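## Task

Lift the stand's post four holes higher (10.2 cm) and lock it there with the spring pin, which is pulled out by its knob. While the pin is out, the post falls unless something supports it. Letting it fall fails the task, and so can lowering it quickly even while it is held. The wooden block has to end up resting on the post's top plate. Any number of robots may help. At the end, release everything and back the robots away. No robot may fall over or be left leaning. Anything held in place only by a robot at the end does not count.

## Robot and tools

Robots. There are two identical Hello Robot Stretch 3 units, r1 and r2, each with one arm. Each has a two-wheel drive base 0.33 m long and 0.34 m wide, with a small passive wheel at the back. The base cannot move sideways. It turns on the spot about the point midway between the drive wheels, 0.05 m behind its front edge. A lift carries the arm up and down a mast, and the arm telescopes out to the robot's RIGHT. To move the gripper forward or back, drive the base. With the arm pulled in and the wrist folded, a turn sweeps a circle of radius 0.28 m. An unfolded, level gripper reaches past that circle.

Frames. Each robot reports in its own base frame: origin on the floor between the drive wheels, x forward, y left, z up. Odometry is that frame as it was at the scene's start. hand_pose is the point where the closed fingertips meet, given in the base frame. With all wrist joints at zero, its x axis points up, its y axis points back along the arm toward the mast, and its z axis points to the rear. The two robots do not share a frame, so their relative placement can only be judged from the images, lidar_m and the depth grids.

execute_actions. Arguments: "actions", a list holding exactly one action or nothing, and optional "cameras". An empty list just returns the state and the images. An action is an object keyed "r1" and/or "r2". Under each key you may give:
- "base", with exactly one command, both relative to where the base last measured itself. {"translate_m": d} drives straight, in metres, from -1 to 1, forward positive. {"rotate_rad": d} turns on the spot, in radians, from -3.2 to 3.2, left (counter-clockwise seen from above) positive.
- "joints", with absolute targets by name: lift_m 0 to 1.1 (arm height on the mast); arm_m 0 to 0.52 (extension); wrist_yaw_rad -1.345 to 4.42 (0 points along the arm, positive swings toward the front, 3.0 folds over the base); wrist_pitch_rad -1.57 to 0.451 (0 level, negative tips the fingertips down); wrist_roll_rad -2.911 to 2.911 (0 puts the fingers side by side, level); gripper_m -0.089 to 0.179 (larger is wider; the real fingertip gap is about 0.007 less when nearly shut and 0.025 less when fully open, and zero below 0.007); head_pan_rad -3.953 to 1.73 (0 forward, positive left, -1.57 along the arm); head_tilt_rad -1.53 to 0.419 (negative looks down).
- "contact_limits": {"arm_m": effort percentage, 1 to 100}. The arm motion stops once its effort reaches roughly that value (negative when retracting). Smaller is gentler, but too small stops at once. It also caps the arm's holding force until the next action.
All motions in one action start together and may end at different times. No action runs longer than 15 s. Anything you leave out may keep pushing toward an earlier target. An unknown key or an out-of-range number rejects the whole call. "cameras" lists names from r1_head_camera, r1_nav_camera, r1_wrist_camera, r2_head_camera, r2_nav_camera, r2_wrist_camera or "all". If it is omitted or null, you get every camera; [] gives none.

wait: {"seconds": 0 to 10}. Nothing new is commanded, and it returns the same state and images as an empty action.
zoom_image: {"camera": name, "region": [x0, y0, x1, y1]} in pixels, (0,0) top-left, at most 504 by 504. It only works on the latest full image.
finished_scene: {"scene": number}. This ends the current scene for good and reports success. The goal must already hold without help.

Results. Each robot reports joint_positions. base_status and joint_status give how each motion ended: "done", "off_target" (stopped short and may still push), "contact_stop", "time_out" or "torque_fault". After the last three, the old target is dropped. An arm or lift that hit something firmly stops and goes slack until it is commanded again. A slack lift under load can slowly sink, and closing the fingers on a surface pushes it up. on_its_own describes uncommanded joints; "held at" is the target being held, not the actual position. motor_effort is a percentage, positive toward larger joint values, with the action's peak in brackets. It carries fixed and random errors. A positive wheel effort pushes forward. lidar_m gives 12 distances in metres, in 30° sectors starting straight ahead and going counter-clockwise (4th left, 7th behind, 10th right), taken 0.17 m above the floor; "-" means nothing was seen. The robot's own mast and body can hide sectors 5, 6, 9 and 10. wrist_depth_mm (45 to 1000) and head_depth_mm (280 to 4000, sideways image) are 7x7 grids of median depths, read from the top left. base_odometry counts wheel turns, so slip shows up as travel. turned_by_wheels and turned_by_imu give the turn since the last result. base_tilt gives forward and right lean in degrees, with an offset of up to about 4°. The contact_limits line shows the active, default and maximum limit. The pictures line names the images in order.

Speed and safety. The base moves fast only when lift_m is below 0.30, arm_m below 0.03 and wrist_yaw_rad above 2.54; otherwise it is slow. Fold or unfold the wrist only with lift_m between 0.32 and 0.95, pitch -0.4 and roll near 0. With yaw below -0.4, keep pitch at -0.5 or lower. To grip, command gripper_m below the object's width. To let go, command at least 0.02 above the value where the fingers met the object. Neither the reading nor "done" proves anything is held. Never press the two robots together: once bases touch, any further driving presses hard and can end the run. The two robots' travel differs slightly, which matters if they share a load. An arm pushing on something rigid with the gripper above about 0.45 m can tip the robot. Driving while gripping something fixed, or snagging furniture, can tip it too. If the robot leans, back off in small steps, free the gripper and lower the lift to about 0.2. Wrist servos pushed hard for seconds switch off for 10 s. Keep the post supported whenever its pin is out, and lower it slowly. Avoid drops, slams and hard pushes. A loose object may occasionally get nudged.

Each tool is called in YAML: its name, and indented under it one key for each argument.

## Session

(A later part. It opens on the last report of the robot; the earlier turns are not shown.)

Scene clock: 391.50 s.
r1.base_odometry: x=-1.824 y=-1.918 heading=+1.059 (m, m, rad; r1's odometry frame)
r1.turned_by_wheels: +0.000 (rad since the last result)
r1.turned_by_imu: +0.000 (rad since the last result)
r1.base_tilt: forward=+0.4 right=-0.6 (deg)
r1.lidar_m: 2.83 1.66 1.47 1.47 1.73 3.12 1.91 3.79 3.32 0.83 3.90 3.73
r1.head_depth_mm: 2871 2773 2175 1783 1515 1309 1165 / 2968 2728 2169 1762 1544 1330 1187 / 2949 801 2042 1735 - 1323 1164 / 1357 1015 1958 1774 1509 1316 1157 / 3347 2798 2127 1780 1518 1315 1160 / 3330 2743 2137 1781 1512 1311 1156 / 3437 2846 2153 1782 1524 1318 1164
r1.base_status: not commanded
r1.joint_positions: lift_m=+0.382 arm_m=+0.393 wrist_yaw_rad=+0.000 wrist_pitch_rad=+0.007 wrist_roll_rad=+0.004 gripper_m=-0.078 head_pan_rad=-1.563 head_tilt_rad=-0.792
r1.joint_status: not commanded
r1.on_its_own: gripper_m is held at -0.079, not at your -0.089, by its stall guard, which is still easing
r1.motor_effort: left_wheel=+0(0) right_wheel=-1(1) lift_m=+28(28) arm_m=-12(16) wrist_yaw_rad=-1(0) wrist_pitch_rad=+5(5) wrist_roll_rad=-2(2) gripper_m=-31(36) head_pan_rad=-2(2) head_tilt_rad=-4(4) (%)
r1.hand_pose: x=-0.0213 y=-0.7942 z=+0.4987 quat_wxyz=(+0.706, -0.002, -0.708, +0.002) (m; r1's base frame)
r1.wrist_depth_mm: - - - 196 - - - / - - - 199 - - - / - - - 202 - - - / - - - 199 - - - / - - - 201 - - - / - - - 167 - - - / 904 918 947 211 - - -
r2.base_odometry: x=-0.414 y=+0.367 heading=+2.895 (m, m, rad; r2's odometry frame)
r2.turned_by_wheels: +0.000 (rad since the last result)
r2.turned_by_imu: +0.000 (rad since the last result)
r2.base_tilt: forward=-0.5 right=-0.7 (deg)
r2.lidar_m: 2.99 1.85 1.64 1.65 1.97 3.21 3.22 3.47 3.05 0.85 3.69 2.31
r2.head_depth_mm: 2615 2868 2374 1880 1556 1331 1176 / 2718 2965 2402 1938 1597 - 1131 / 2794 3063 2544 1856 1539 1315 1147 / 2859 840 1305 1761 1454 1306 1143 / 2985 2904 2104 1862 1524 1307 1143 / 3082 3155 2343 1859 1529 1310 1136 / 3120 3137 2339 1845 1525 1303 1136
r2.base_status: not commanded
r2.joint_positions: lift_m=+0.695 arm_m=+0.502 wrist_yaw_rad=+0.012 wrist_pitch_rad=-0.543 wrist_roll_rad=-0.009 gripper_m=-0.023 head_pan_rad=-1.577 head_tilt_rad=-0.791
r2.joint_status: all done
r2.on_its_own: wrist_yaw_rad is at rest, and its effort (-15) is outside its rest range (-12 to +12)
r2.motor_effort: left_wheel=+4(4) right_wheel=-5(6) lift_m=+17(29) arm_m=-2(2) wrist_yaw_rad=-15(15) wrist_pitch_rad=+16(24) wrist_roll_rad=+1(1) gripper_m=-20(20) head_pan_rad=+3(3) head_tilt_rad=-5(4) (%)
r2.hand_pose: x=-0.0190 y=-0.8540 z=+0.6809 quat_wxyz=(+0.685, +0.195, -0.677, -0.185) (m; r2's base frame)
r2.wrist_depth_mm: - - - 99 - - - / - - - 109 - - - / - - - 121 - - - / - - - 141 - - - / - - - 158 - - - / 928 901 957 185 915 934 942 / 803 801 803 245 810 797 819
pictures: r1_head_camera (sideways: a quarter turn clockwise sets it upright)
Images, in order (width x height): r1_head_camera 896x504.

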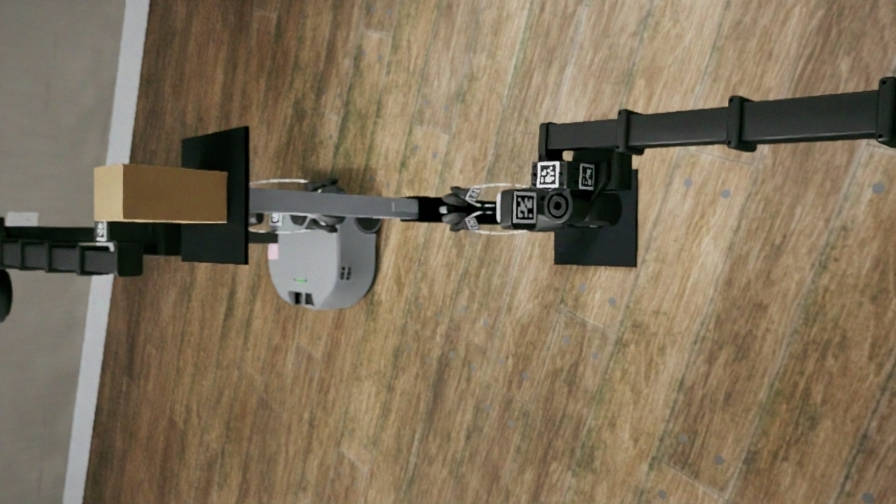

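execute_actions:
  actions:
    - {"r2":{"joints":{"lift_m":0.69,"gripper_m":0.05}},"r1":{"joints":{"gripper_m":0.045}}}
  cameras: []

execute_actions:
  actions:
    - {"r2":{"base":{"translate_m":0.007}},"r1":{"joints":{"arm_m":0.401}}}
  cameras: []

execute_actions:
  actions:
    - {"r2":{"joints":{"gripper_m":-0.024}}}
  cameras: []

execute_actions:
  actions:
    - {"r2":{"joints":{"lift_m":0.703}},"r1":{"joints":{"gripper_m":-0.089}}}
  cameras: ["r1_head_camera"]

execute_actions:
  actions:
    - {"r1":{"joints":{"arm_m":0.385},"contact_limits":{"arm_m":50}}}
  cameras: ["r1_head_camera"]

execute_actions:
  actions:
    - {"r2":{"joints":{"lift_m":0.72}}}
  cameras: ["r1_head_camera"]

Scene clock: 398.43 s.
r1.base_odometry: x=-1.824 y=-1.918 heading=+1.059 (m, m, rad; r1's odometry frame)
r1.turned_by_wheels: +0.000 (rad since the last result)
r1.turned_by_imu: +0.001 (rad since the last result)
r1.base_tilt: forward=+0.8 right=-0.6 (deg)
r1.lidar_m: 2.82 1.66 1.47 1.47 1.73 3.11 1.91 3.80 3.32 0.83 3.92 3.73
r1.head_depth_mm: 2869 2787 2151 1787 1506 1308 1162 / 2904 2746 2164 1771 1541 1316 1176 / 2984 800 1996 1732 - 1309 1167 / 1353 1014 1954 1813 1488 1309 1160 / 3269 2744 2103 1774 1513 1306 1158 / 3305 2759 2159 1792 1507 1315 1166 / 3446 2740 2184 1786 1504 1320 1171
r1.base_status: not commanded
r1.joint_positions: lift_m=+0.382 arm_m=+0.392 wrist_yaw_rad=+0.000 wrist_pitch_rad=+0.002 wrist_roll_rad=+0.004 gripper_m=+0.045 head_pan_rad=-1.563 head_tilt_rad=-0.792
r1.joint_status: all done
r1.motor_effort: left_wheel=+0(0) right_wheel=-1(1) lift_m=+27(27) arm_m=-7(12) wrist_yaw_rad=-1(0) wrist_pitch_rad=+8(8) wrist_roll_rad=-3(3) gripper_m=+1(80) head_pan_rad=-2(2) head_tilt_rad=-4(4) (%)
r1.hand_pose: x=-0.0213 y=-0.7937 z=+0.4974 quat_wxyz=(+0.706, +0.000, -0.708, +0.001) (m; r1's base frame)
r1.wrist_depth_mm: - - - 195 - - - / - - - 200 - - - / - - - 204 - - - / - - - 199 - - - / - - - 199 - - - / - - - 206 - - - / 903 951 910 212 957 - -
r2.base_odometry: x=-0.414 y=+0.367 heading=+2.895 (m, m, rad; r2's odometry frame)
r2.turned_by_wheels: +0.000 (rad since the last result)
r2.turned_by_imu: +0.000 (rad since the last result)
r2.base_tilt: forward=-0.6 right=-0.8 (deg)
r2.lidar_m: 2.99 1.85 1.64 1.65 1.97 3.20 3.22 3.47 3.06 0.84 3.69 2.31
r2.head_depth_mm: 2615 2940 2402 1890 1548 1322 1175 / 2718 2951 2376 1930 1584 - 1132 / 2811 3039 2501 1823 1551 1315 1146 / 2839 842 1295 1719 1459 1313 1149 / 2990 2879 2096 1851 1542 1313 1144 / 3059 3157 2353 1846 1527 1310 1139 / 3203 3143 2311 1852 1520 1307 1135
r2.base_status: not commanded
r2.joint_positions: lift_m=+0.690 arm_m=+0.502 wrist_yaw_rad=+0.003 wrist_pitch_rad=-0.520 wrist_roll_rad=-0.009 gripper_m=+0.050 head_pan_rad=-1.577 head_tilt_rad=-0.791
r2.joint_status: all done
r2.motor_effort: left_wheel=+0(3) right_wheel=+0(6) lift_m=+16(17) arm_m=+2(3) wrist_yaw_rad=-4(15) wrist_pitch_rad=+8(16) wrist_roll_rad=+1(1) gripper_m=+0(79) head_pan_rad=+2(1) head_tilt_rad=-4(4) (%)
r2.hand_pose: x=-0.0210 y=-0.8571 z=+0.6808 quat_wxyz=(+0.687, +0.184, -0.680, -0.180) (m; r2's base frame)
r2.wrist_depth_mm: - - - 98 - - - / - - - 110 - - - / - - - 122 - - - / - - - 137 - - - / - - - 157 - - - / 920 918 - 184 920 929 922 / 792 810 785 243 802 828 842
pictures: none
No camera images: the call's "cameras" was empty. Leave "cameras" out to get every camera's image.

Scene clock: 399.90 s.
r1.base_odometry: x=-1.824 y=-1.918 heading=+1.059 (m, m, rad; r1's odometry frame)
r1.turned_by_wheels: +0.000 (rad since the last result)
r1.turned_by_imu: +0.000 (rad since the last result)
r1.base_tilt: forward=+0.4 right=-0.7 (deg)
r1.lidar_m: 2.84 1.66 1.47 1.48 1.73 3.13 1.91 3.81 3.33 0.83 3.91 3.75
r1.head_depth_mm: 2852 2782 2160 1790 1513 1310 1162 / 2935 2749 2167 1775 1541 1325 1180 / 2996 798 1974 1741 - 1315 1161 / 1338 1018 1953 1808 1487 1305 1162 / 3252 2750 2110 1769 1513 1305 1163 / 3320 2772 2175 1783 1523 1308 1160 / 3446 2772 2177 1793 1522 1324 1168
r1.base_status: not commanded
r1.joint_positions: lift_m=+0.382 arm_m=+0.401 wrist_yaw_rad=+0.000 wrist_pitch_rad=+0.002 wrist_roll_rad=+0.004 gripper_m=+0.045 head_pan_rad=-1.563 head_tilt_rad=-0.792
r1.joint_status: all done
r1.motor_effort: left_wheel=+0(0) right_wheel=-1(1) lift_m=+27(28) arm_m=+7(4) wrist_yaw_rad=+0(1) wrist_pitch_rad=+8(8) wrist_roll_rad=-2(2) gripper_m=+0(0) head_pan_rad=-2(2) head_tilt_rad=-4(4) (%)
r1.hand_pose: x=-0.0213 y=-0.8018 z=+0.4973 quat_wxyz=(+0.706, +0.000, -0.708, +0.000) (m; r1's base frame)
r1.wrist_depth_mm: - - - 188 - - - / - - - 190 - - - / - - - 193 - - - / - - - 190 - - - / - - - 194 - - - / - - - 196 - - - / 899 940 926 203 960 - -
r2.base_odometry: x=-0.421 y=+0.368 heading=+2.895 (m, m, rad; r2's odometry frame)
r2.turned_by_wheels: +0.000 (rad since the last result)
r2.turned_by_imu: +0.000 (rad since the last result)
r2.base_tilt: forward=-0.4 right=-0.8 (deg)
r2.lidar_m: 2.99 1.84 1.64 1.64 1.96 3.21 3.22 3.47 3.06 0.84 3.69 2.30
r2.head_depth_mm: 2639 2886 2384 1903 1571 1321 1174 / 2699 2950 2400 1933 1602 - 1130 / 2807 3056 2455 1827 1548 1316 1147 / 2835 826 1306 1758 1465 1317 1141 / 3007 2874 2187 1858 1543 1310 1143 / 3123 3195 2333 1847 1537 1306 1138 / 3178 3126 2303 1851 1525 1299 1139
r2.base_status: done
r2.joint_positions: lift_m=+0.690 arm_m=+0.502 wrist_yaw_rad=+0.002 wrist_pitch_rad=-0.520 wrist_roll_rad=-0.009 gripper_m=+0.050 head_pan_rad=-1.577 head_tilt_rad=-0.791
r2.joint_status: not commanded
r2.motor_effort: left_wheel=+0(3) right_wheel=+1(3) lift_m=+17(16) arm_m=+3(3) wrist_yaw_rad=-4(4) wrist_pitch_rad=+8(8) wrist_roll_rad=+1(1) gripper_m=+0(0) head_pan_rad=+3(2) head_tilt_rad=-3(3) (%)
r2.hand_pose: x=-0.0211 y=-0.8571 z=+0.6808 quat_wxyz=(+0.687, +0.184, -0.680, -0.181) (m; r2's base frame)
r2.wrist_depth_mm: - - - 98 - - - / - - - 108 - - - / - - - 120 - - - / - - - 138 - - - / - - - 157 - - - / 921 925 - 183 938 947 935 / 811 791 808 232 821 809 807
pictures: none
No camera images: the call's "cameras" was empty. Leave "cameras" out to get every camera's image.

Scene clock: 401.13 s.
r1.base_odometry: x=-1.824 y=-1.918 heading=+1.059 (m, m, rad; r1's odometry frame)
r1.turned_by_wheels: +0.000 (rad since the last result)
r1.turned_by_imu: +0.000 (rad since the last result)
r1.base_tilt: forward=+0.4 right=-0.6 (deg)
r1.lidar_m: 2.83 1.66 1.47 1.48 1.73 3.15 1.91 3.81 3.33 0.83 3.91 3.74
r1.head_depth_mm: 2885 2716 2177 1760 1507 1312 1156 / 2938 2748 2180 1780 1549 1324 1180 / 2983 799 1991 1733 - 1324 1160 / 1338 1011 1949 1818 1496 1320 1159 / 3255 2747 2081 1785 1501 1313 1165 / 3385 2784 2160 1777 1518 1318 1158 / 3462 2800 2151 1788 1508 1321 1168
r1.base_status: not commanded
r1.joint_positions: lift_m=+0.382 arm_m=+0.401 wrist_yaw_rad=+0.000 wrist_pitch_rad=+0.002 wrist_roll_rad=+0.004 gripper_m=+0.045 head_pan_rad=-1.563 head_tilt_rad=-0.792
r1.joint_status: not commanded
r1.motor_effort: left_wheel=+0(0) right_wheel=-2(2) lift_m=+27(27) arm_m=+7(7) wrist_yaw_rad=+2(1) wrist_pitch_rad=+8(8) wrist_roll_rad=-2(2) gripper_m=-1(1) head_pan_rad=-2(2) head_tilt_rad=-5(4) (%)
r1.hand_pose: x=-0.0213 y=-0.8018 z=+0.4973 quat_wxyz=(+0.706, +0.000, -0.708, +0.000) (m; r1's base frame)
r1.wrist_depth_mm: - - - 187 - - - / - - - 192 - - - / - - - 194 - - - / - - - 190 - - - / - - - 194 - - - / - - - 197 - - - / 893 919 931 204 950 - -
r2.base_odometry: x=-0.421 y=+0.368 heading=+2.895 (m, m, rad; r2's odometry frame)
r2.turned_by_wheels: +0.000 (rad since the last result)
r2.turned_by_imu: +0.000 (rad since the last result)
r2.base_tilt: forward=-0.6 right=-0.8 (deg)
r2.lidar_m: 2.98 1.84 1.64 1.64 1.97 3.20 3.23 3.46 3.07 0.84 3.73 2.30
r2.head_depth_mm: 2642 2906 2411 1870 1547 1325 1178 / 2707 2938 2384 1930 1595 - 1131 / 2812 3097 2466 1807 1549 1315 1145 / 2901 824 1322 1769 1451 1316 1149 / 2991 2881 2186 1862 1531 1308 1143 / 3047 3158 2343 1850 1527 1303 1144 / 3183 3120 2320 1851 1521 1296 1136
r2.base_status: not commanded
r2.joint_positions: lift_m=+0.690 arm_m=+0.502 wrist_yaw_rad=+0.000 wrist_pitch_rad=-0.523 wrist_roll_rad=-0.009 gripper_m=-0.023 head_pan_rad=-1.577 head_tilt_rad=-0.791
r2.joint_status: all done
r2.motor_effort: left_wheel=-1(1) right_wheel=+2(2) lift_m=+19(19) arm_m=+0(3) wrist_yaw_rad=-1(4) wrist_pitch_rad=+9(9) wrist_roll_rad=+1(1) gripper_m=-19(96) head_pan_rad=+3(1) head_tilt_rad=-3(3) (%)
r2.hand_pose: x=-0.0216 y=-0.8569 z=+0.6800 quat_wxyz=(+0.686, +0.184, -0.680, -0.183) (m; r2's base frame)
r2.wrist_depth_mm: - - - 98 - - - / - - - 107 - - - / - - - 119 - - - / - - - 134 - - - / - - - 153 - - - / 903 894 955 178 955 927 947 / 807 795 781 230 814 826 822
pictures: none
No camera images: the call's "cameras" was empty. Leave "cameras" out to get every camera's image.

Scene clock: 402.97 s.
r1.base_odometry: x=-1.824 y=-1.918 heading=+1.059 (m, m, rad; r1's odometry frame)
r1.turned_by_wheels: +0.000 (rad since the last result)
r1.turned_by_imu: +0.000 (rad since the last result)
r1.base_tilt: forward=+0.4 right=-0.6 (deg)
r1.lidar_m: 2.84 1.65 1.47 1.48 1.73 3.12 1.91 3.78 3.32 0.83 3.91 3.74
r1.head_depth_mm: 2858 2753 2164 1768 1509 1315 1154 / 2981 2782 2178 1797 1540 1329 1177 / 2963 801 1974 1736 - 1311 1163 / 1290 1010 1924 1771 1498 1319 1163 / 3318 2761 2102 1765 1512 1322 1159 / 3333 2811 2170 1787 1514 1308 1162 / 3404 2790 2149 1786 1519 1321 1163
r1.base_status: not commanded
r1.joint_positions: lift_m=+0.382 arm_m=+0.401 wrist_yaw_rad=+0.000 wrist_pitch_rad=+0.004 wrist_roll_rad=+0.004 gripper_m=-0.087 head_pan_rad=-1.563 head_tilt_rad=-0.792
r1.joint_status: all done
r1.motor_effort: left_wheel=+0(0) right_wheel=-1(1) lift_m=+27(28) arm_m=-1(7) wrist_yaw_rad=+0(0) wrist_pitch_rad=+7(8) wrist_roll_rad=-2(2) gripper_m=-37(100) head_pan_rad=-2(2) head_tilt_rad=-4(4) (%)
r1.hand_pose: x=-0.0213 y=-0.8023 z=+0.4980 quat_wxyz=(+0.706, -0.001, -0.708, +0.001) (m; r1's base frame)
r1.wrist_depth_mm: - - - 187 - - - / - - - 189 - - - / - - - 194 - - - / - - - 188 - - - / - - - 192 - - - / - - - 157 - - - / 939 946 890 546 979 - -
r2.base_odometry: x=-0.421 y=+0.368 heading=+2.895 (m, m, rad; r2's odometry frame)
r2.turned_by_wheels: +0.000 (rad since the last result)
r2.turned_by_imu: +0.000 (rad since the last result)
r2.base_tilt: forward=-0.5 right=-0.8 (deg)
r2.lidar_m: 2.98 1.84 1.64 1.64 1.97 3.21 3.23 3.49 3.06 0.84 3.68 2.31
r2.head_depth_mm: 2632 2873 2386 1888 1555 1324 - / 2717 2963 2383 1941 - - 1144 / 2787 3061 2590 1838 1538 1317 1147 / 2848 824 1329 1787 1465 1318 1149 / 2992 2884 2167 1858 1532 1313 1139 / 3054 3188 2336 1857 1529 1304 1139 / 3169 3121 2325 1826 1529 1306 1128
r2.base_status: not commanded
r2.joint_positions: lift_m=+0.702 arm_m=+0.502 wrist_yaw_rad=+0.000 wrist_pitch_rad=-0.554 wrist_roll_rad=-0.009 gripper_m=-0.023 head_pan_rad=-1.577 head_tilt_rad=-0.791
r2.joint_status: all done
r2.motor_effort: left_wheel=-1(1) right_wheel=+1(1) lift_m=+32(34) arm_m=-3(3) wrist_yaw_rad=-1(0) wrist_pitch_rad=+21(22) wrist_roll_rad=+1(1) gripper_m=-19(19) head_pan_rad=+2(2) head_tilt_rad=-5(3) (%)
r2.hand_pose: x=-0.0216 y=-0.8524 z=+0.6857 quat_wxyz=(+0.683, +0.194, -0.677, -0.193) (m; r2's base frame)
r2.wrist_depth_mm: - - - 98 - - - / - - - 109 - - - / - - - 122 - - - / - - - 137 - - - / - - - 158 - - - / 907 904 923 187 923 910 920 / 798 792 808 251 795 829 817
pictures: r1_head_camera (sideways: a quarter turn clockwise sets it upright)
Images, in order (width x height): r1_head_camera 896x504.

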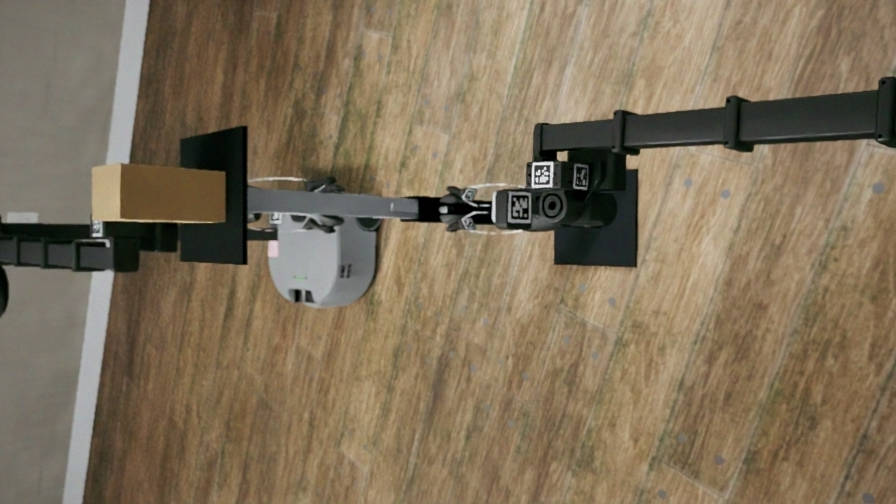

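Scene clock: 403.93 s.
r1.base_odometry: x=-1.824 y=-1.918 heading=+1.059 (m, m, rad; r1's odometry frame)
r1.turned_by_wheels: +0.000 (rad since the last result)
r1.turned_by_imu: +0.000 (rad since the last result)
r1.base_tilt: forward=+0.5 right=-0.6 (deg)
r1.lidar_m: 2.83 1.66 1.47 1.48 1.73 3.10 1.91 3.83 3.33 0.83 3.89 3.76
r1.head_depth_mm: 2867 2743 2153 1786 1516 1313 1157 / 2947 2767 2158 1779 1539 1333 1174 / 2924 800 1989 1755 - 1306 1166 / 1287 1013 1938 1788 1500 1314 1161 / 3240 2803 2104 1789 1519 1308 1168 / 3382 2794 2174 1771 1508 1322 1165 / 3469 2789 2168 1783 1517 1315 1159
r1.base_status: not commanded
r1.joint_positions: lift_m=+0.382 arm_m=+0.385 wrist_yaw_rad=+0.000 wrist_pitch_rad=+0.008 wrist_roll_rad=+0.004 gripper_m=-0.083 head_pan_rad=-1.563 head_tilt_rad=-0.792
r1.joint_status: all done
r1.on_its_own: gripper_m is held at -0.082, not at your -0.089, by its stall guard, which is still easing
r1.motor_effort: left_wheel=-1(1) right_wheel=+0(2) lift_m=+28(27) arm_m=-7(23) wrist_yaw_rad=+0(1) wrist_pitch_rad=+5(7) wrist_roll_rad=-2(2) gripper_m=-4(38) head_pan_rad=-2(2) head_tilt_rad=-5(4) (%)
r1.contact_limits: arm_m 50 (drawing in: default 32, maximum 53; extending or still: default 44, maximum 72)
r1.hand_pose: x=-0.0213 y=-0.7868 z=+0.4990 quat_wxyz=(+0.706, -0.002, -0.708, +0.003) (m; r1's base frame)
r1.wrist_depth_mm: - - - 204 - - - / - - - 207 - - - / - - - - - - - / - - - 205 - - - / - - - 210 - - - / - - - - - - - / 920 924 927 221 - - -
r2.base_odometry: x=-0.421 y=+0.368 heading=+2.895 (m, m, rad; r2's odometry frame)
r2.turned_by_wheels: +0.000 (rad since the last result)
r2.turned_by_imu: +0.000 (rad since the last result)
r2.base_tilt: forward=-0.5 right=-0.8 (deg)
r2.lidar_m: 2.99 1.84 1.64 1.65 1.97 3.20 3.23 3.48 3.06 0.84 3.69 2.31
r2.head_depth_mm: 2634 2899 2410 1891 1551 1326 - / 2731 2954 2378 1950 - - 1144 / 2813 3039 2577 1852 1543 1323 1148 / 2834 822 1322 1803 1453 1313 1146 / 3001 2884 2165 1851 1537 1317 1140 / 3035 3144 2336 1851 1533 1306 1133 / 3161 3135 2312 1835 1525 1303 1137
r2.base_status: not commanded
r2.joint_positions: lift_m=+0.702 arm_m=+0.502 wrist_yaw_rad=+0.000 wrist_pitch_rad=-0.554 wrist_roll_rad=-0.009 gripper_m=-0.023 head_pan_rad=-1.577 head_tilt_rad=-0.791
r2.joint_status: not commanded
r2.motor_effort: left_wheel=-1(2) right_wheel=+2(1) lift_m=+32(32) arm_m=-3(2) wrist_yaw_rad=+0(0) wrist_pitch_rad=+21(21) wrist_roll_rad=+1(1) gripper_m=-19(19) head_pan_rad=+3(3) head_tilt_rad=-4(4) (%)
r2.hand_pose: x=-0.0216 y=-0.8524 z=+0.6857 quat_wxyz=(+0.683, +0.194, -0.677, -0.193) (m; r2's base frame)
r2.wrist_depth_mm: - - - 98 - - - / - - - 109 - - - / - - - 121 - - - / - - - 137 - - - / - - - 158 - - - / 895 891 921 187 916 916 921 / 812 783 795 250 792 794 807
pictures: r1_head_camera (sideways: a quarter turn clockwise sets it upright)
Images, in order (width x height): r1_head_camera 896x504.

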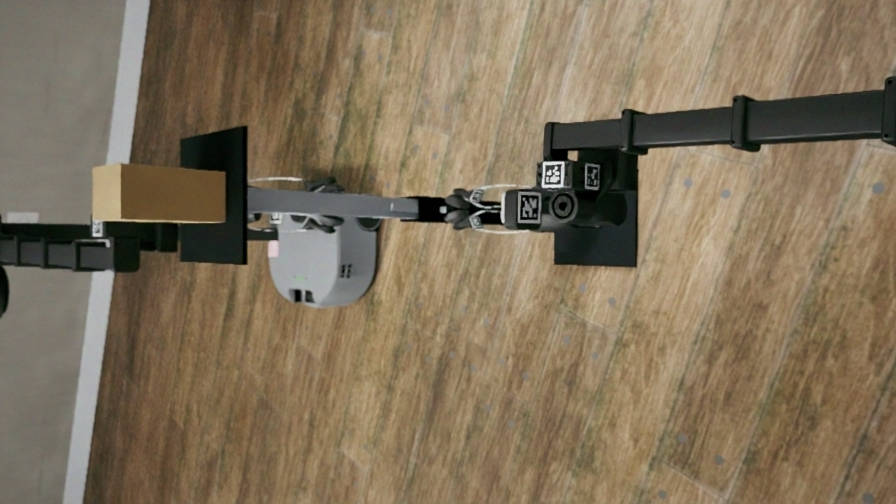

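Scene clock: 404.80 s.
r1.base_odometry: x=-1.824 y=-1.918 heading=+1.059 (m, m, rad; r1's odometry frame)
r1.turned_by_wheels: +0.000 (rad since the last result)
r1.turned_by_imu: +0.000 (rad since the last result)
r1.base_tilt: forward=+0.6 right=-0.5 (deg)
r1.lidar_m: 2.83 1.66 1.47 1.48 1.73 3.14 1.92 3.81 3.31 0.83 3.94 3.75
r1.head_depth_mm: 2883 2776 2170 1774 1506 1316 1160 / 2974 2747 2162 1786 1538 1320 1180 / 3037 799 1979 1752 - 1304 1161 / 1239 1016 1932 1779 1495 1312 1159 / 3244 2770 2070 1779 1519 1319 1161 / 3367 2762 2155 1771 1512 1307 1166 / 3408 2809 2143 1789 1510 1319 1169
r1.base_status: not commanded
r1.joint_positions: lift_m=+0.382 arm_m=+0.385 wrist_yaw_rad=+0.000 wrist_pitch_rad=+0.008 wrist_roll_rad=+0.004 gripper_m=-0.078 head_pan_rad=-1.563 head_tilt_rad=-0.792
r1.joint_status: not commanded
r1.on_its_own: gripper_m is held at -0.079, not at your -0.089, by its stall guard, which is still easing
r1.motor_effort: left_wheel=-1(1) right_wheel=+0(0) lift_m=+27(27) arm_m=-6(5) wrist_yaw_rad=+0(0) wrist_pitch_rad=+5(5) wrist_roll_rad=-3(3) gripper_m=-31(32) head_pan_rad=-2(2) head_tilt_rad=-4(4) (%)
r1.hand_pose: x=-0.0213 y=-0.7868 z=+0.4990 quat_wxyz=(+0.706, -0.002, -0.708, +0.003) (m; r1's base frame)
r1.wrist_depth_mm: - - - 203 - - - / - - - 207 - - - / - - - - - - - / - - - 205 - - - / - - - 209 - - - / - - - - - - - / 957 944 944 221 - - -
r2.base_odometry: x=-0.421 y=+0.368 heading=+2.895 (m, m, rad; r2's odometry frame)
r2.turned_by_wheels: +0.000 (rad since the last result)
r2.turned_by_imu: +0.000 (rad since the last result)
r2.base_tilt: forward=-0.4 right=-0.8 (deg)
r2.lidar_m: 3.00 1.84 1.64 1.65 1.97 3.22 3.22 3.47 3.05 0.84 3.70 2.31
r2.head_depth_mm: 2621 2920 2380 1880 1556 1356 - / 2719 2955 2398 1951 - - 1140 / 2784 3078 - 1854 1542 1322 1143 / 2808 824 1349 1803 1455 1317 1147 / 3008 2868 2175 1855 1527 1305 1137 / 3115 3153 2342 1848 1538 1307 1138 / 3202 3151 2319 1850 1526 1300 1135
r2.base_status: not commanded
r2.joint_positions: lift_m=+0.719 arm_m=+0.502 wrist_yaw_rad=+0.000 wrist_pitch_rad=-0.599 wrist_roll_rad=-0.009 gripper_m=-0.023 head_pan_rad=-1.577 head_tilt_rad=-0.791
r2.joint_status: all done
r2.on_its_own: wrist_pitch_rad is at rest, and its effort (+38) is outside its rest range (-20 to +32)
r2.motor_effort: left_wheel=+0(1) right_wheel=+1(2) lift_m=+33(36) arm_m=-3(3) wrist_yaw_rad=+0(0) wrist_pitch_rad=+38(39) wrist_roll_rad=+1(1) gripper_m=-18(19) head_pan_rad=+2(3) head_tilt_rad=-4(3) (%)
r2.hand_pose: x=-0.0216 y=-0.8452 z=+0.6936 quat_wxyz=(+0.679, +0.210, -0.672, -0.208) (m; r2's base frame)
r2.wrist_depth_mm: - - - 101 - - - / - - - 112 - - - / - - - 126 - - - / - - - 150 - - - / - - - 170 - - - / 898 899 932 214 872 921 928 / 796 784 784 291 819 782 813
pictures: r1_head_camera (sideways: a quarter turn clockwise sets it upright)
Images, in order (width x height): r1_head_camera 896x504.

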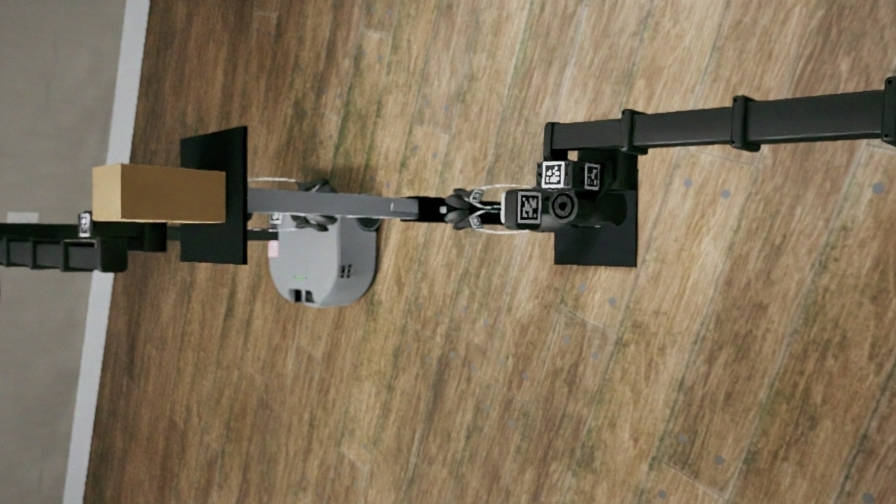

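execute_actions:
  actions:
    - {"r2":{"joints":{"lift_m":0.688}},"r1":{"joints":{"gripper_m":0.045}}}
  cameras: ["r1_head_camera"]

execute_actions:
  actions:
    - {"r2":{"joints":{"lift_m":0.699}},"r1":{"joints":{"arm_m":0.401}}}
  cameras: ["r1_head_camera"]

Scene clock: 410.77 s.
r1.base_odometry: x=-1.824 y=-1.918 heading=+1.059 (m, m, rad; r1's odometry frame)
r1.turned_by_wheels: +0.000 (rad since the last result)
r1.turned_by_imu: +0.001 (rad since the last result)
r1.base_tilt: forward=+0.4 right=-0.6 (deg)
r1.lidar_m: 2.83 1.66 1.47 1.47 1.73 3.13 1.91 3.80 3.33 0.83 3.89 3.74
r1.head_depth_mm: 2852 2768 2157 1770 1502 1312 1166 / 2979 2773 2186 1791 1550 1326 1177 / 2949 798 2045 1777 - 1314 1163 / 1322 1013 1927 1783 1486 1313 1156 / 3273 2792 2115 1783 1511 1309 1164 / 3331 2770 2176 1779 1509 1317 1162 / 3451 2772 2169 1780 1514 1319 1163
r1.base_status: not commanded
r1.joint_positions: lift_m=+0.382 arm_m=+0.385 wrist_yaw_rad=+0.000 wrist_pitch_rad=+0.002 wrist_roll_rad=+0.004 gripper_m=+0.045 head_pan_rad=-1.563 head_tilt_rad=-0.792
r1.joint_status: all done
r1.motor_effort: left_wheel=-1(1) right_wheel=+0(0) lift_m=+27(28) arm_m=-6(6) wrist_yaw_rad=+0(1) wrist_pitch_rad=+8(8) wrist_roll_rad=-3(2) gripper_m=+1(79) head_pan_rad=-2(2) head_tilt_rad=-4(5) (%)
r1.hand_pose: x=-0.0213 y=-0.7866 z=+0.4974 quat_wxyz=(+0.706, +0.000, -0.708, +0.001) (m; r1's base frame)
r1.wrist_depth_mm: - - - 202 - - - / - - - 207 - - - / - - - 237 - - - / - - - 205 - - - / - - - 209 - - - / - - - 215 - - - / 901 989 927 221 981 - -
r2.base_odometry: x=-0.421 y=+0.368 heading=+2.895 (m, m, rad; r2's odometry frame)
r2.turned_by_wheels: +0.000 (rad since the last result)
r2.turned_by_imu: -0.001 (rad since the last result)
r2.base_tilt: forward=-0.5 right=-0.9 (deg)
r2.lidar_m: 3.00 1.84 1.64 1.65 1.97 3.22 3.22 3.49 3.06 0.84 3.69 2.30
r2.head_depth_mm: 2607 2871 2418 1895 1557 1329 1181 / 2696 2977 2392 1937 1588 - 1141 / 2804 3076 2571 1858 1526 1315 1146 / 2823 844 1327 1751 1463 1314 1149 / 2963 2902 2188 1865 1535 1314 1144 / 3054 3180 2338 1856 1539 1308 1143 / 3174 3159 2328 1839 1537 1307 1140
r2.base_status: not commanded
r2.joint_positions: lift_m=+0.696 arm_m=+0.501 wrist_yaw_rad=-0.001 wrist_pitch_rad=-0.544 wrist_roll_rad=-0.007 gripper_m=-0.023 head_pan_rad=-1.577 head_tilt_rad=-0.791
r2.joint_status: lift_m contact_stop (moved -0.023 of -0.031)
r2.on_its_own: lift_m is slack since a contact_stop, until your next command for it (your +0.688 is given up)
r2.motor_effort: left_wheel=-1(1) right_wheel=+0(2) lift_m=+22(30) arm_m=+11(12) wrist_yaw_rad=+1(2) wrist_pitch_rad=+17(38) wrist_roll_rad=+0(1) gripper_m=-18(18) head_pan_rad=+3(2) head_tilt_rad=-3(4) (%)
r2.hand_pose: x=-0.0218 y=-0.8528 z=+0.6819 quat_wxyz=(+0.684, +0.190, -0.678, -0.190) (m; r2's base frame)
r2.wrist_depth_mm: - - - 101 - - - / - - - 112 - - - / - - - 125 - - - / - - - 141 - - - / - - - 161 - - - / 895 905 963 189 956 943 921 / 792 813 796 248 803 810 816
pictures: r1_head_camera (sideways: a quarter turn clockwise sets it upright)
Images, in order (width x height): r1_head_camera 896x504.

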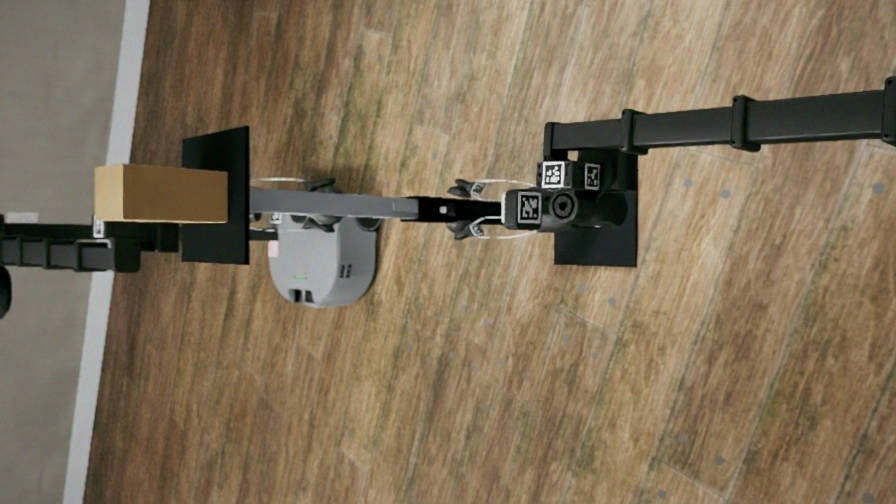

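not run: a stop came earlier in this reply.

execute_actions:
  actions:
    - {"r2":{"joints":{"lift_m":0.69,"arm_m":0.502,"gripper_m":0.05}},"r1":{"joints":{"arm_m":0.401}}}
  cameras: []

execute_actions:
  actions:
    - {"r2":{"joints":{"lift_m":0.69,"gripper_m":-0.024}}}
  cameras: []

execute_actions:
  actions:
    - {"r2":{"joints":{"lift_m":0.7005}},"r1":{"joints":{"gripper_m":-0.089}}}
  cameras: ["r1_head_camera"]

execute_actions:
  actions:
    - {"r1":{"joints":{"arm_m":0.385},"contact_limits":{"arm_m":50}}}
  cameras: ["r1_head_camera"]

execute_actions:
  actions:
    - {"r2":{"joints":{"lift_m":0.716}}}
  cameras: ["r1_head_camera"]

Scene clock: 417.47 s.
r1.base_odometry: x=-1.824 y=-1.918 heading=+1.059 (m, m, rad; r1's odometry frame)
r1.turned_by_wheels: +0.000 (rad since the last result)
r1.turned_by_imu: +0.001 (rad since the last result)
r1.base_tilt: forward=+0.4 right=-0.5 (deg)
r1.lidar_m: 2.83 1.66 1.47 1.48 1.73 3.12 1.91 3.78 3.32 0.83 3.91 3.75
r1.head_depth_mm: 2881 2754 2166 1766 1505 1309 1161 / 2951 2767 2173 1767 1545 1331 1177 / 2988 803 1959 1746 - 1312 1166 / 1308 1016 1950 1807 1512 1322 1160 / 3243 2787 2101 1793 1509 1324 1160 / 3269 2768 2159 1780 1516 1314 1167 / 3368 2772 2176 1792 1528 1317 1163
r1.base_status: not commanded
r1.joint_positions: lift_m=+0.382 arm_m=+0.401 wrist_yaw_rad=+0.000 wrist_pitch_rad=+0.002 wrist_roll_rad=+0.004 gripper_m=+0.045 head_pan_rad=-1.563 head_tilt_rad=-0.792
r1.joint_status: all done
r1.motor_effort: left_wheel=-1(1) right_wheel=+0(0) lift_m=+27(27) arm_m=+6(7) wrist_yaw_rad=+0(0) wrist_pitch_rad=+8(8) wrist_roll_rad=-2(2) gripper_m=+0(0) head_pan_rad=-2(2) head_tilt_rad=-4(5) (%)
r1.hand_pose: x=-0.0213 y=-0.8018 z=+0.4973 quat_wxyz=(+0.706, +0.000, -0.708, +0.000) (m; r1's base frame)
r1.wrist_depth_mm: - - - 188 - - - / - - - 190 - - - / - - - 194 - - - / - - - 191 - - - / - - - 193 - - - / - - - 199 - - - / 892 925 940 203 925 - -
r2.base_odometry: x=-0.421 y=+0.368 heading=+2.895 (m, m, rad; r2's odometry frame)
r2.turned_by_wheels: +0.000 (rad since the last result)
r2.turned_by_imu: +0.001 (rad since the last result)
r2.base_tilt: forward=-0.5 right=-0.8 (deg)
r2.lidar_m: 2.99 1.85 1.64 1.64 1.97 3.22 3.22 3.48 3.06 0.84 3.71 2.30
r2.head_depth_mm: 2641 2902 2399 1886 1563 1325 1176 / 2725 2955 2381 1939 1591 - 1135 / 2811 3045 2574 1830 1546 1317 1150 / 2824 844 1305 1764 1459 1313 1145 / 2976 2909 2183 1865 1544 1307 1141 / 3087 3188 2357 1856 1537 1304 1142 / 3163 3144 2326 1845 1529 1309 1140
r2.base_status: not commanded
r2.joint_positions: lift_m=+0.696 arm_m=+0.502 wrist_yaw_rad=-0.001 wrist_pitch_rad=-0.520 wrist_roll_rad=-0.007 gripper_m=+0.050 head_pan_rad=-1.577 head_tilt_rad=-0.791
r2.joint_status: lift_m contact_stop (moved -0.001 of -0.006); the others done
r2.on_its_own: lift_m is slack since a contact_stop, until your next command for it (your +0.690 is given up)
r2.motor_effort: left_wheel=+0(1) right_wheel=-1(1) lift_m=+22(21) arm_m=+3(13) wrist_yaw_rad=+0(0) wrist_pitch_rad=+8(18) wrist_roll_rad=+0(0) gripper_m=+0(78) head_pan_rad=+3(3) head_tilt_rad=-4(3) (%)
r2.hand_pose: x=-0.0217 y=-0.8571 z=+0.6862 quat_wxyz=(+0.686, +0.183, -0.681, -0.182) (m; r2's base frame)
r2.wrist_depth_mm: - - - 98 - - - / - - - 108 - - - / - - - 119 - - - / - - - 134 - - - / - - - 158 - - - / 929 934 - 184 957 942 922 / 805 819 803 226 807 815 828
pictures: none
No camera images: the call's "cameras" was empty. Leave "cameras" out to get every camera's image.

not run: a stop came earlier in this reply.

not run: a stop came earlier in this reply.

not run: a stop came earlier in this reply.

not run: a stop came earlier in this reply.

Grip here at .696; target +.010.

execute_actions:
  actions:
    - {"r2":{"joints":{"lift_m":0.696,"gripper_m":-0.024}}}
  cameras: []

execute_actions:
  actions:
    - {"r2":{"joints":{"lift_m":0.7065}},"r1":{"joints":{"gripper_m":-0.089}}}
  cameras: ["r1_head_camera"]

execute_actions:
  actions:
    - {"r1":{"joints":{"arm_m":0.385},"contact_limits":{"arm_m":50}}}
  cameras: ["r1_head_camera"]

execute_actions:
  actions:
    - {"r2":{"joints":{"lift_m":0.72}}}
  cameras: ["r1_head_camera"]

Scene clock: 422.17 s.
r1.base_odometry: x=-1.824 y=-1.918 heading=+1.059 (m, m, rad; r1's odometry frame)
r1.turned_by_wheels: +0.000 (rad since the last result)
r1.turned_by_imu: +0.001 (rad since the last result)
r1.base_tilt: forward=+0.5 right=-0.7 (deg)
r1.lidar_m: 2.83 1.67 1.47 1.47 1.74 3.12 1.91 3.79 3.31 0.83 3.90 3.75
r1.head_depth_mm: 2907 2757 2172 1780 1510 1309 1166 / 2937 2755 2169 1787 1543 1319 1178 / 2971 798 1988 1730 - 1316 1153 / 1311 1008 1962 1817 1492 1313 1161 / 3249 2764 2114 1776 1518 1315 1160 / 3361 2781 2169 1783 1525 1320 1167 / 3443 2803 2164 1777 1516 1320 1163
r1.base_status: not commanded
r1.joint_positions: lift_m=+0.382 arm_m=+0.401 wrist_yaw_rad=+0.000 wrist_pitch_rad=+0.002 wrist_roll_rad=+0.004 gripper_m=+0.045 head_pan_rad=-1.563 head_tilt_rad=-0.792
r1.joint_status: not commanded
r1.motor_effort: left_wheel=-1(1) right_wheel=+0(0) lift_m=+27(28) arm_m=+7(7) wrist_yaw_rad=+0(0) wrist_pitch_rad=+8(8) wrist_roll_rad=-2(2) gripper_m=+1(1) head_pan_rad=-2(2) head_tilt_rad=-4(4) (%)
r1.hand_pose: x=-0.0213 y=-0.8018 z=+0.4973 quat_wxyz=(+0.706, +0.000, -0.708, +0.000) (m; r1's base frame)
r1.wrist_depth_mm: - - - 188 - - - / - - - 191 - - - / - - - 195 - - - / - - - 190 - - - / - - - 192 - - - / - - - 199 - - - / 923 926 954 202 988 - -
r2.base_odometry: x=-0.421 y=+0.368 heading=+2.895 (m, m, rad; r2's odometry frame)
r2.turned_by_wheels: +0.000 (rad since the last result)
r2.turned_by_imu: +0.001 (rad since the last result)
r2.base_tilt: forward=-0.5 right=-0.8 (deg)
r2.lidar_m: 2.99 1.84 1.64 1.65 1.97 3.22 3.24 3.48 3.06 0.84 3.69 2.31
r2.head_depth_mm: 2605 2894 2414 1876 1556 1328 1182 / 2708 2965 2380 1936 1594 - 1142 / 2803 3057 2559 1843 1546 1323 1149 / 2811 839 1323 1747 1462 1318 1146 / 2974 2918 2195 1863 1538 1306 1148 / 3091 3141 2327 1864 1531 1305 1145 / 3166 3146 2326 1858 1526 1303 1139
r2.base_status: not commanded
r2.joint_positions: lift_m=+0.696 arm_m=+0.502 wrist_yaw_rad=+0.000 wrist_pitch_rad=-0.524 wrist_roll_rad=-0.007 gripper_m=-0.023 head_pan_rad=-1.577 head_tilt_rad=-0.791
r2.joint_status: all done
r2.motor_effort: left_wheel=+1(0) right_wheel=-1(1) lift_m=+25(24) arm_m=+0(3) wrist_yaw_rad=-1(0) wrist_pitch_rad=+9(9) wrist_roll_rad=+0(0) gripper_m=-20(94) head_pan_rad=+3(2) head_tilt_rad=-3(4) (%)
r2.hand_pose: x=-0.0215 y=-0.8568 z=+0.6855 quat_wxyz=(+0.686, +0.184, -0.680, -0.183) (m; r2's base frame)
r2.wrist_depth_mm: - - - 98 - - - / - - - 107 - - - / - - - 119 - - - / - - - 134 - - - / - - - 153 - - - / 905 937 961 178 969 937 933 / 825 790 787 227 790 813 831
pictures: none
No camera images: the call's "cameras" was empty. Leave "cameras" out to get every camera's image.

Scene clock: 424.00 s.
r1.base_odometry: x=-1.824 y=-1.918 heading=+1.059 (m, m, rad; r1's odometry frame)
r1.turned_by_wheels: +0.000 (rad since the last result)
r1.turned_by_imu: +0.000 (rad since the last result)
r1.base_tilt: forward=+0.5 right=-0.5 (deg)
r1.lidar_m: 2.83 1.67 1.47 1.47 1.73 3.11 1.91 3.81 3.32 0.83 3.90 3.74
r1.head_depth_mm: 2884 2749 2159 1786 1504 1316 1164 / 2983 2765 2150 1762 1541 1326 1177 / 2952 798 1999 1731 - 1314 1159 / 1350 1028 1935 1794 1497 1313 1160 / 3270 2747 2095 1791 1513 1317 1164 / 3340 2755 2160 1762 1517 1316 1155 / 3468 2784 2177 1785 1524 1318 1170
r1.base_status: not commanded
r1.joint_positions: lift_m=+0.382 arm_m=+0.401 wrist_yaw_rad=+0.000 wrist_pitch_rad=+0.004 wrist_roll_rad=+0.004 gripper_m=-0.087 head_pan_rad=-1.563 head_tilt_rad=-0.792
r1.joint_status: all done
r1.motor_effort: left_wheel=-1(1) right_wheel=+0(1) lift_m=+27(28) arm_m=-1(6) wrist_yaw_rad=+1(0) wrist_pitch_rad=+7(8) wrist_roll_rad=-3(3) gripper_m=-37(100) head_pan_rad=-2(2) head_tilt_rad=-4(4) (%)
r1.hand_pose: x=-0.0213 y=-0.8023 z=+0.4979 quat_wxyz=(+0.706, -0.001, -0.708, +0.001) (m; r1's base frame)
r1.wrist_depth_mm: - - - 186 - - - / - - - 190 - - - / - - - 194 - - - / - - - 189 - - - / - - - 192 - - - / - - - 157 - - - / 922 937 923 544 - - -
r2.base_odometry: x=-0.421 y=+0.368 heading=+2.895 (m, m, rad; r2's odometry frame)
r2.turned_by_wheels: +0.000 (rad since the last result)
r2.turned_by_imu: +0.000 (rad since the last result)
r2.base_tilt: forward=-0.5 right=-0.8 (deg)
r2.lidar_m: 2.99 1.84 1.64 1.65 1.97 3.21 3.22 3.48 3.06 0.85 3.70 2.30
r2.head_depth_mm: 2617 2911 2394 1892 1561 1321 - / 2705 2969 2379 1921 - - 1144 / 2807 3053 2550 1823 1542 1313 1146 / 2815 840 1315 1764 1451 1317 1146 / 2988 2869 2187 1849 1533 1309 1143 / 3038 3177 2331 1858 1530 1303 1140 / 3173 3127 2333 1855 1531 1303 1140
r2.base_status: not commanded
r2.joint_positions: lift_m=+0.706 arm_m=+0.502 wrist_yaw_rad=+0.000 wrist_pitch_rad=-0.554 wrist_roll_rad=-0.007 gripper_m=-0.023 head_pan_rad=-1.577 head_tilt_rad=-0.791
r2.joint_status: all done
r2.motor_effort: left_wheel=+1(1) right_wheel=-1(1) lift_m=+32(33) arm_m=-3(3) wrist_yaw_rad=-2(1) wrist_pitch_rad=+21(21) wrist_roll_rad=+0(0) gripper_m=-19(19) head_pan_rad=+2(2) head_tilt_rad=-5(3) (%)
r2.hand_pose: x=-0.0214 y=-0.8524 z=+0.6893 quat_wxyz=(+0.683, +0.194, -0.677, -0.193) (m; r2's base frame)
r2.wrist_depth_mm: - - - 98 - - - / - - - 109 - - - / - - - 121 - - - / - - - 138 - - - / - - - 159 - - - / 887 915 945 187 928 912 964 / 812 811 802 246 813 819 813
pictures: r1_head_camera (sideways: a quarter turn clockwise sets it upright)
Images, in order (width x height): r1_head_camera 896x504.

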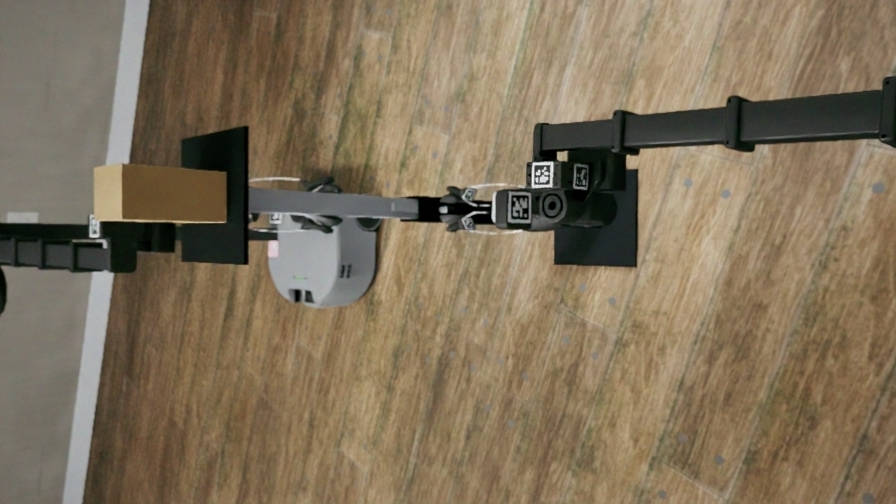

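Scene clock: 424.97 s.
r1.base_odometry: x=-1.824 y=-1.918 heading=+1.059 (m, m, rad; r1's odometry frame)
r1.turned_by_wheels: +0.000 (rad since the last result)
r1.turned_by_imu: +0.000 (rad since the last result)
r1.base_tilt: forward=+0.6 right=-0.6 (deg)
r1.lidar_m: 2.83 1.66 1.47 1.47 1.73 3.12 1.91 3.80 3.32 0.83 3.92 3.75
r1.head_depth_mm: 2873 2758 2197 1792 1506 1308 1164 / 2945 2771 2162 1762 1539 1321 1182 / 3005 801 1971 1756 - 1317 1165 / 1261 1031 1940 1793 1502 1301 1160 / 3226 2781 2113 1778 1521 1316 1161 / 3291 2733 2176 1775 1504 1310 1167 / 3437 2795 2194 1801 1528 1317 1162
r1.base_status: not commanded
r1.joint_positions: lift_m=+0.382 arm_m=+0.385 wrist_yaw_rad=+0.000 wrist_pitch_rad=+0.008 wrist_roll_rad=+0.004 gripper_m=-0.083 head_pan_rad=-1.563 head_tilt_rad=-0.792
r1.joint_status: all done
r1.on_its_own: gripper_m is held at -0.082, not at your -0.089, by its stall guard, which is still easing
r1.motor_effort: left_wheel=-1(0) right_wheel=+0(2) lift_m=+28(28) arm_m=-6(18) wrist_yaw_rad=+0(0) wrist_pitch_rad=+5(7) wrist_roll_rad=-3(2) gripper_m=-5(37) head_pan_rad=-2(2) head_tilt_rad=-4(4) (%)
r1.contact_limits: arm_m 50 (drawing in: default 32, maximum 53; extending or still: default 44, maximum 72)
r1.hand_pose: x=-0.0213 y=-0.7868 z=+0.4989 quat_wxyz=(+0.706, -0.002, -0.708, +0.003) (m; r1's base frame)
r1.wrist_depth_mm: - - - 202 - - - / - - - 206 - - - / - - - - - - - / - - - 206 - - - / - - - 209 - - - / - - - - - - - / 916 953 929 221 - - -
r2.base_odometry: x=-0.421 y=+0.368 heading=+2.895 (m, m, rad; r2's odometry frame)
r2.turned_by_wheels: +0.000 (rad since the last result)
r2.turned_by_imu: +0.000 (rad since the last result)
r2.base_tilt: forward=-0.5 right=-0.7 (deg)
r2.lidar_m: 3.00 1.85 1.64 1.65 1.97 3.22 3.23 3.47 3.06 0.84 3.68 2.30
r2.head_depth_mm: 2653 2894 2420 1874 1547 1329 - / 2705 2991 2346 1936 - - 1152 / 2791 3039 2541 1819 1544 1317 1149 / 2860 840 1316 1759 1456 1314 1143 / 2978 2930 2182 1857 1532 1312 1141 / 3075 3098 2329 1853 1538 1298 1140 / 3197 3114 2339 1840 1528 1302 1137
r2.base_status: not commanded
r2.joint_positions: lift_m=+0.706 arm_m=+0.502 wrist_yaw_rad=+0.000 wrist_pitch_rad=-0.554 wrist_roll_rad=-0.007 gripper_m=-0.023 head_pan_rad=-1.577 head_tilt_rad=-0.791
r2.joint_status: not commanded
r2.motor_effort: left_wheel=+0(1) right_wheel=-2(1) lift_m=+32(32) arm_m=-3(3) wrist_yaw_rad=-2(1) wrist_pitch_rad=+21(21) wrist_roll_rad=+0(0) gripper_m=-19(20) head_pan_rad=+1(2) head_tilt_rad=-3(5) (%)
r2.hand_pose: x=-0.0214 y=-0.8524 z=+0.6893 quat_wxyz=(+0.683, +0.194, -0.677, -0.193) (m; r2's base frame)
r2.wrist_depth_mm: - - - 98 - - - / - - - 109 - - - / - - - 122 - - - / - - - 137 - - - / - - - 159 - - - / 914 896 922 187 928 928 920 / 803 800 802 245 805 808 811
pictures: r1_head_camera (sideways: a quarter turn clockwise sets it upright)
Images, in order (width x height): r1_head_camera 896x504.

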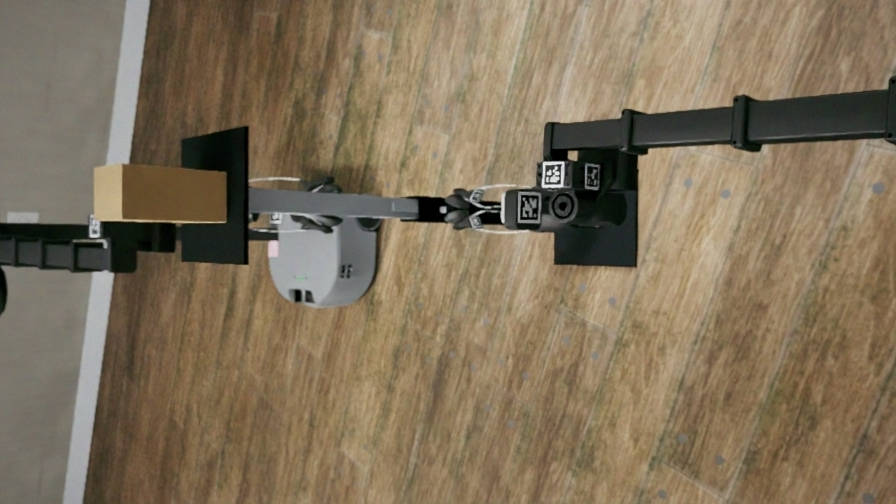

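Scene clock: 425.77 s.
r1.base_odometry: x=-1.824 y=-1.918 heading=+1.059 (m, m, rad; r1's odometry frame)
r1.turned_by_wheels: +0.000 (rad since the last result)
r1.turned_by_imu: +0.000 (rad since the last result)
r1.base_tilt: forward=+0.5 right=-0.8 (deg)
r1.lidar_m: 2.83 1.66 1.47 1.47 1.73 3.15 1.91 3.82 3.32 0.83 3.89 3.74
r1.head_depth_mm: 2856 2749 2160 1786 1514 1303 1155 / 2987 2784 2177 1790 1533 1333 1184 / 2979 797 2036 1751 - 1311 1156 / 1235 1007 1919 1778 1491 1309 1163 / 3272 2754 2114 1790 1514 1312 1160 / 3281 2815 2171 1790 1522 1312 1170 / 3434 2806 2171 1790 1505 1328 1167
r1.base_status: not commanded
r1.joint_positions: lift_m=+0.382 arm_m=+0.385 wrist_yaw_rad=+0.000 wrist_pitch_rad=+0.008 wrist_roll_rad=+0.004 gripper_m=-0.078 head_pan_rad=-1.563 head_tilt_rad=-0.792
r1.joint_status: not commanded
r1.on_its_own: gripper_m is held at -0.079, not at your -0.089, by its stall guard, which is still easing
r1.motor_effort: left_wheel=-1(1) right_wheel=+0(0) lift_m=+27(28) arm_m=-6(5) wrist_yaw_rad=+1(0) wrist_pitch_rad=+5(5) wrist_roll_rad=-3(2) gripper_m=-30(33) head_pan_rad=-2(2) head_tilt_rad=-5(4) (%)
r1.hand_pose: x=-0.0213 y=-0.7868 z=+0.4989 quat_wxyz=(+0.706, -0.002, -0.708, +0.003) (m; r1's base frame)
r1.wrist_depth_mm: - - - 202 - - - / - - - 207 - - - / - - - - - - - / - - - 205 - - - / - - - 208 - - - / - - - - - - - / 921 949 900 221 - - -
r2.base_odometry: x=-0.421 y=+0.368 heading=+2.895 (m, m, rad; r2's odometry frame)
r2.turned_by_wheels: +0.000 (rad since the last result)
r2.turned_by_imu: +0.000 (rad since the last result)
r2.base_tilt: forward=-0.5 right=-0.8 (deg)
r2.lidar_m: 3.00 1.85 1.64 1.65 1.97 3.20 3.23 3.48 3.06 0.84 3.70 2.30
r2.head_depth_mm: 2624 2902 2372 1897 1554 1362 - / 2705 2963 2364 1949 - - 1141 / 2787 3071 - 1868 1538 1317 1148 / 2854 824 1349 1766 1455 1311 1142 / 2965 2927 2155 1867 1536 1313 1136 / 3115 3148 2312 1855 1534 1307 1141 / 3220 3124 2345 1849 1526 1299 1140
r2.base_status: not commanded
r2.joint_positions: lift_m=+0.719 arm_m=+0.502 wrist_yaw_rad=+0.001 wrist_pitch_rad=-0.586 wrist_roll_rad=-0.007 gripper_m=-0.023 head_pan_rad=-1.577 head_tilt_rad=-0.791
r2.joint_status: all done
r2.on_its_own: wrist_pitch_rad is at rest, and its effort (+33) is outside its rest range (-20 to +32)
r2.motor_effort: left_wheel=+1(1) right_wheel=-2(2) lift_m=+33(34) arm_m=-3(3) wrist_yaw_rad=-2(1) wrist_pitch_rad=+33(34) wrist_roll_rad=+0(0) gripper_m=-18(19) head_pan_rad=+2(2) head_tilt_rad=-3(4) (%)
r2.hand_pose: x=-0.0214 y=-0.8474 z=+0.6962 quat_wxyz=(+0.680, +0.205, -0.674, -0.204) (m; r2's base frame)
r2.wrist_depth_mm: - - - 100 - - - / - - - 112 - - - / - - - 125 - - - / - - - 143 - - - / - - - 166 - - - / 907 906 913 207 906 916 924 / 794 807 791 272 813 814 814
pictures: r1_head_camera (sideways: a quarter turn clockwise sets it upright)
Images, in order (width x height): r1_head_camera 896x504.

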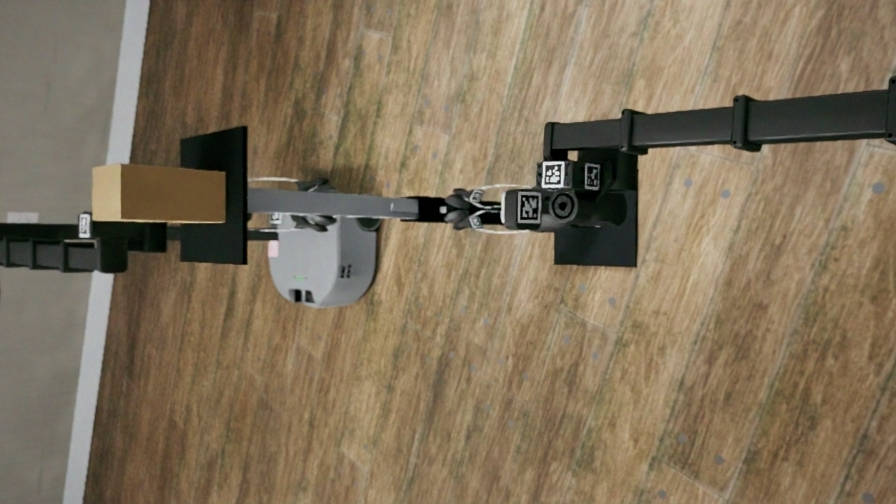

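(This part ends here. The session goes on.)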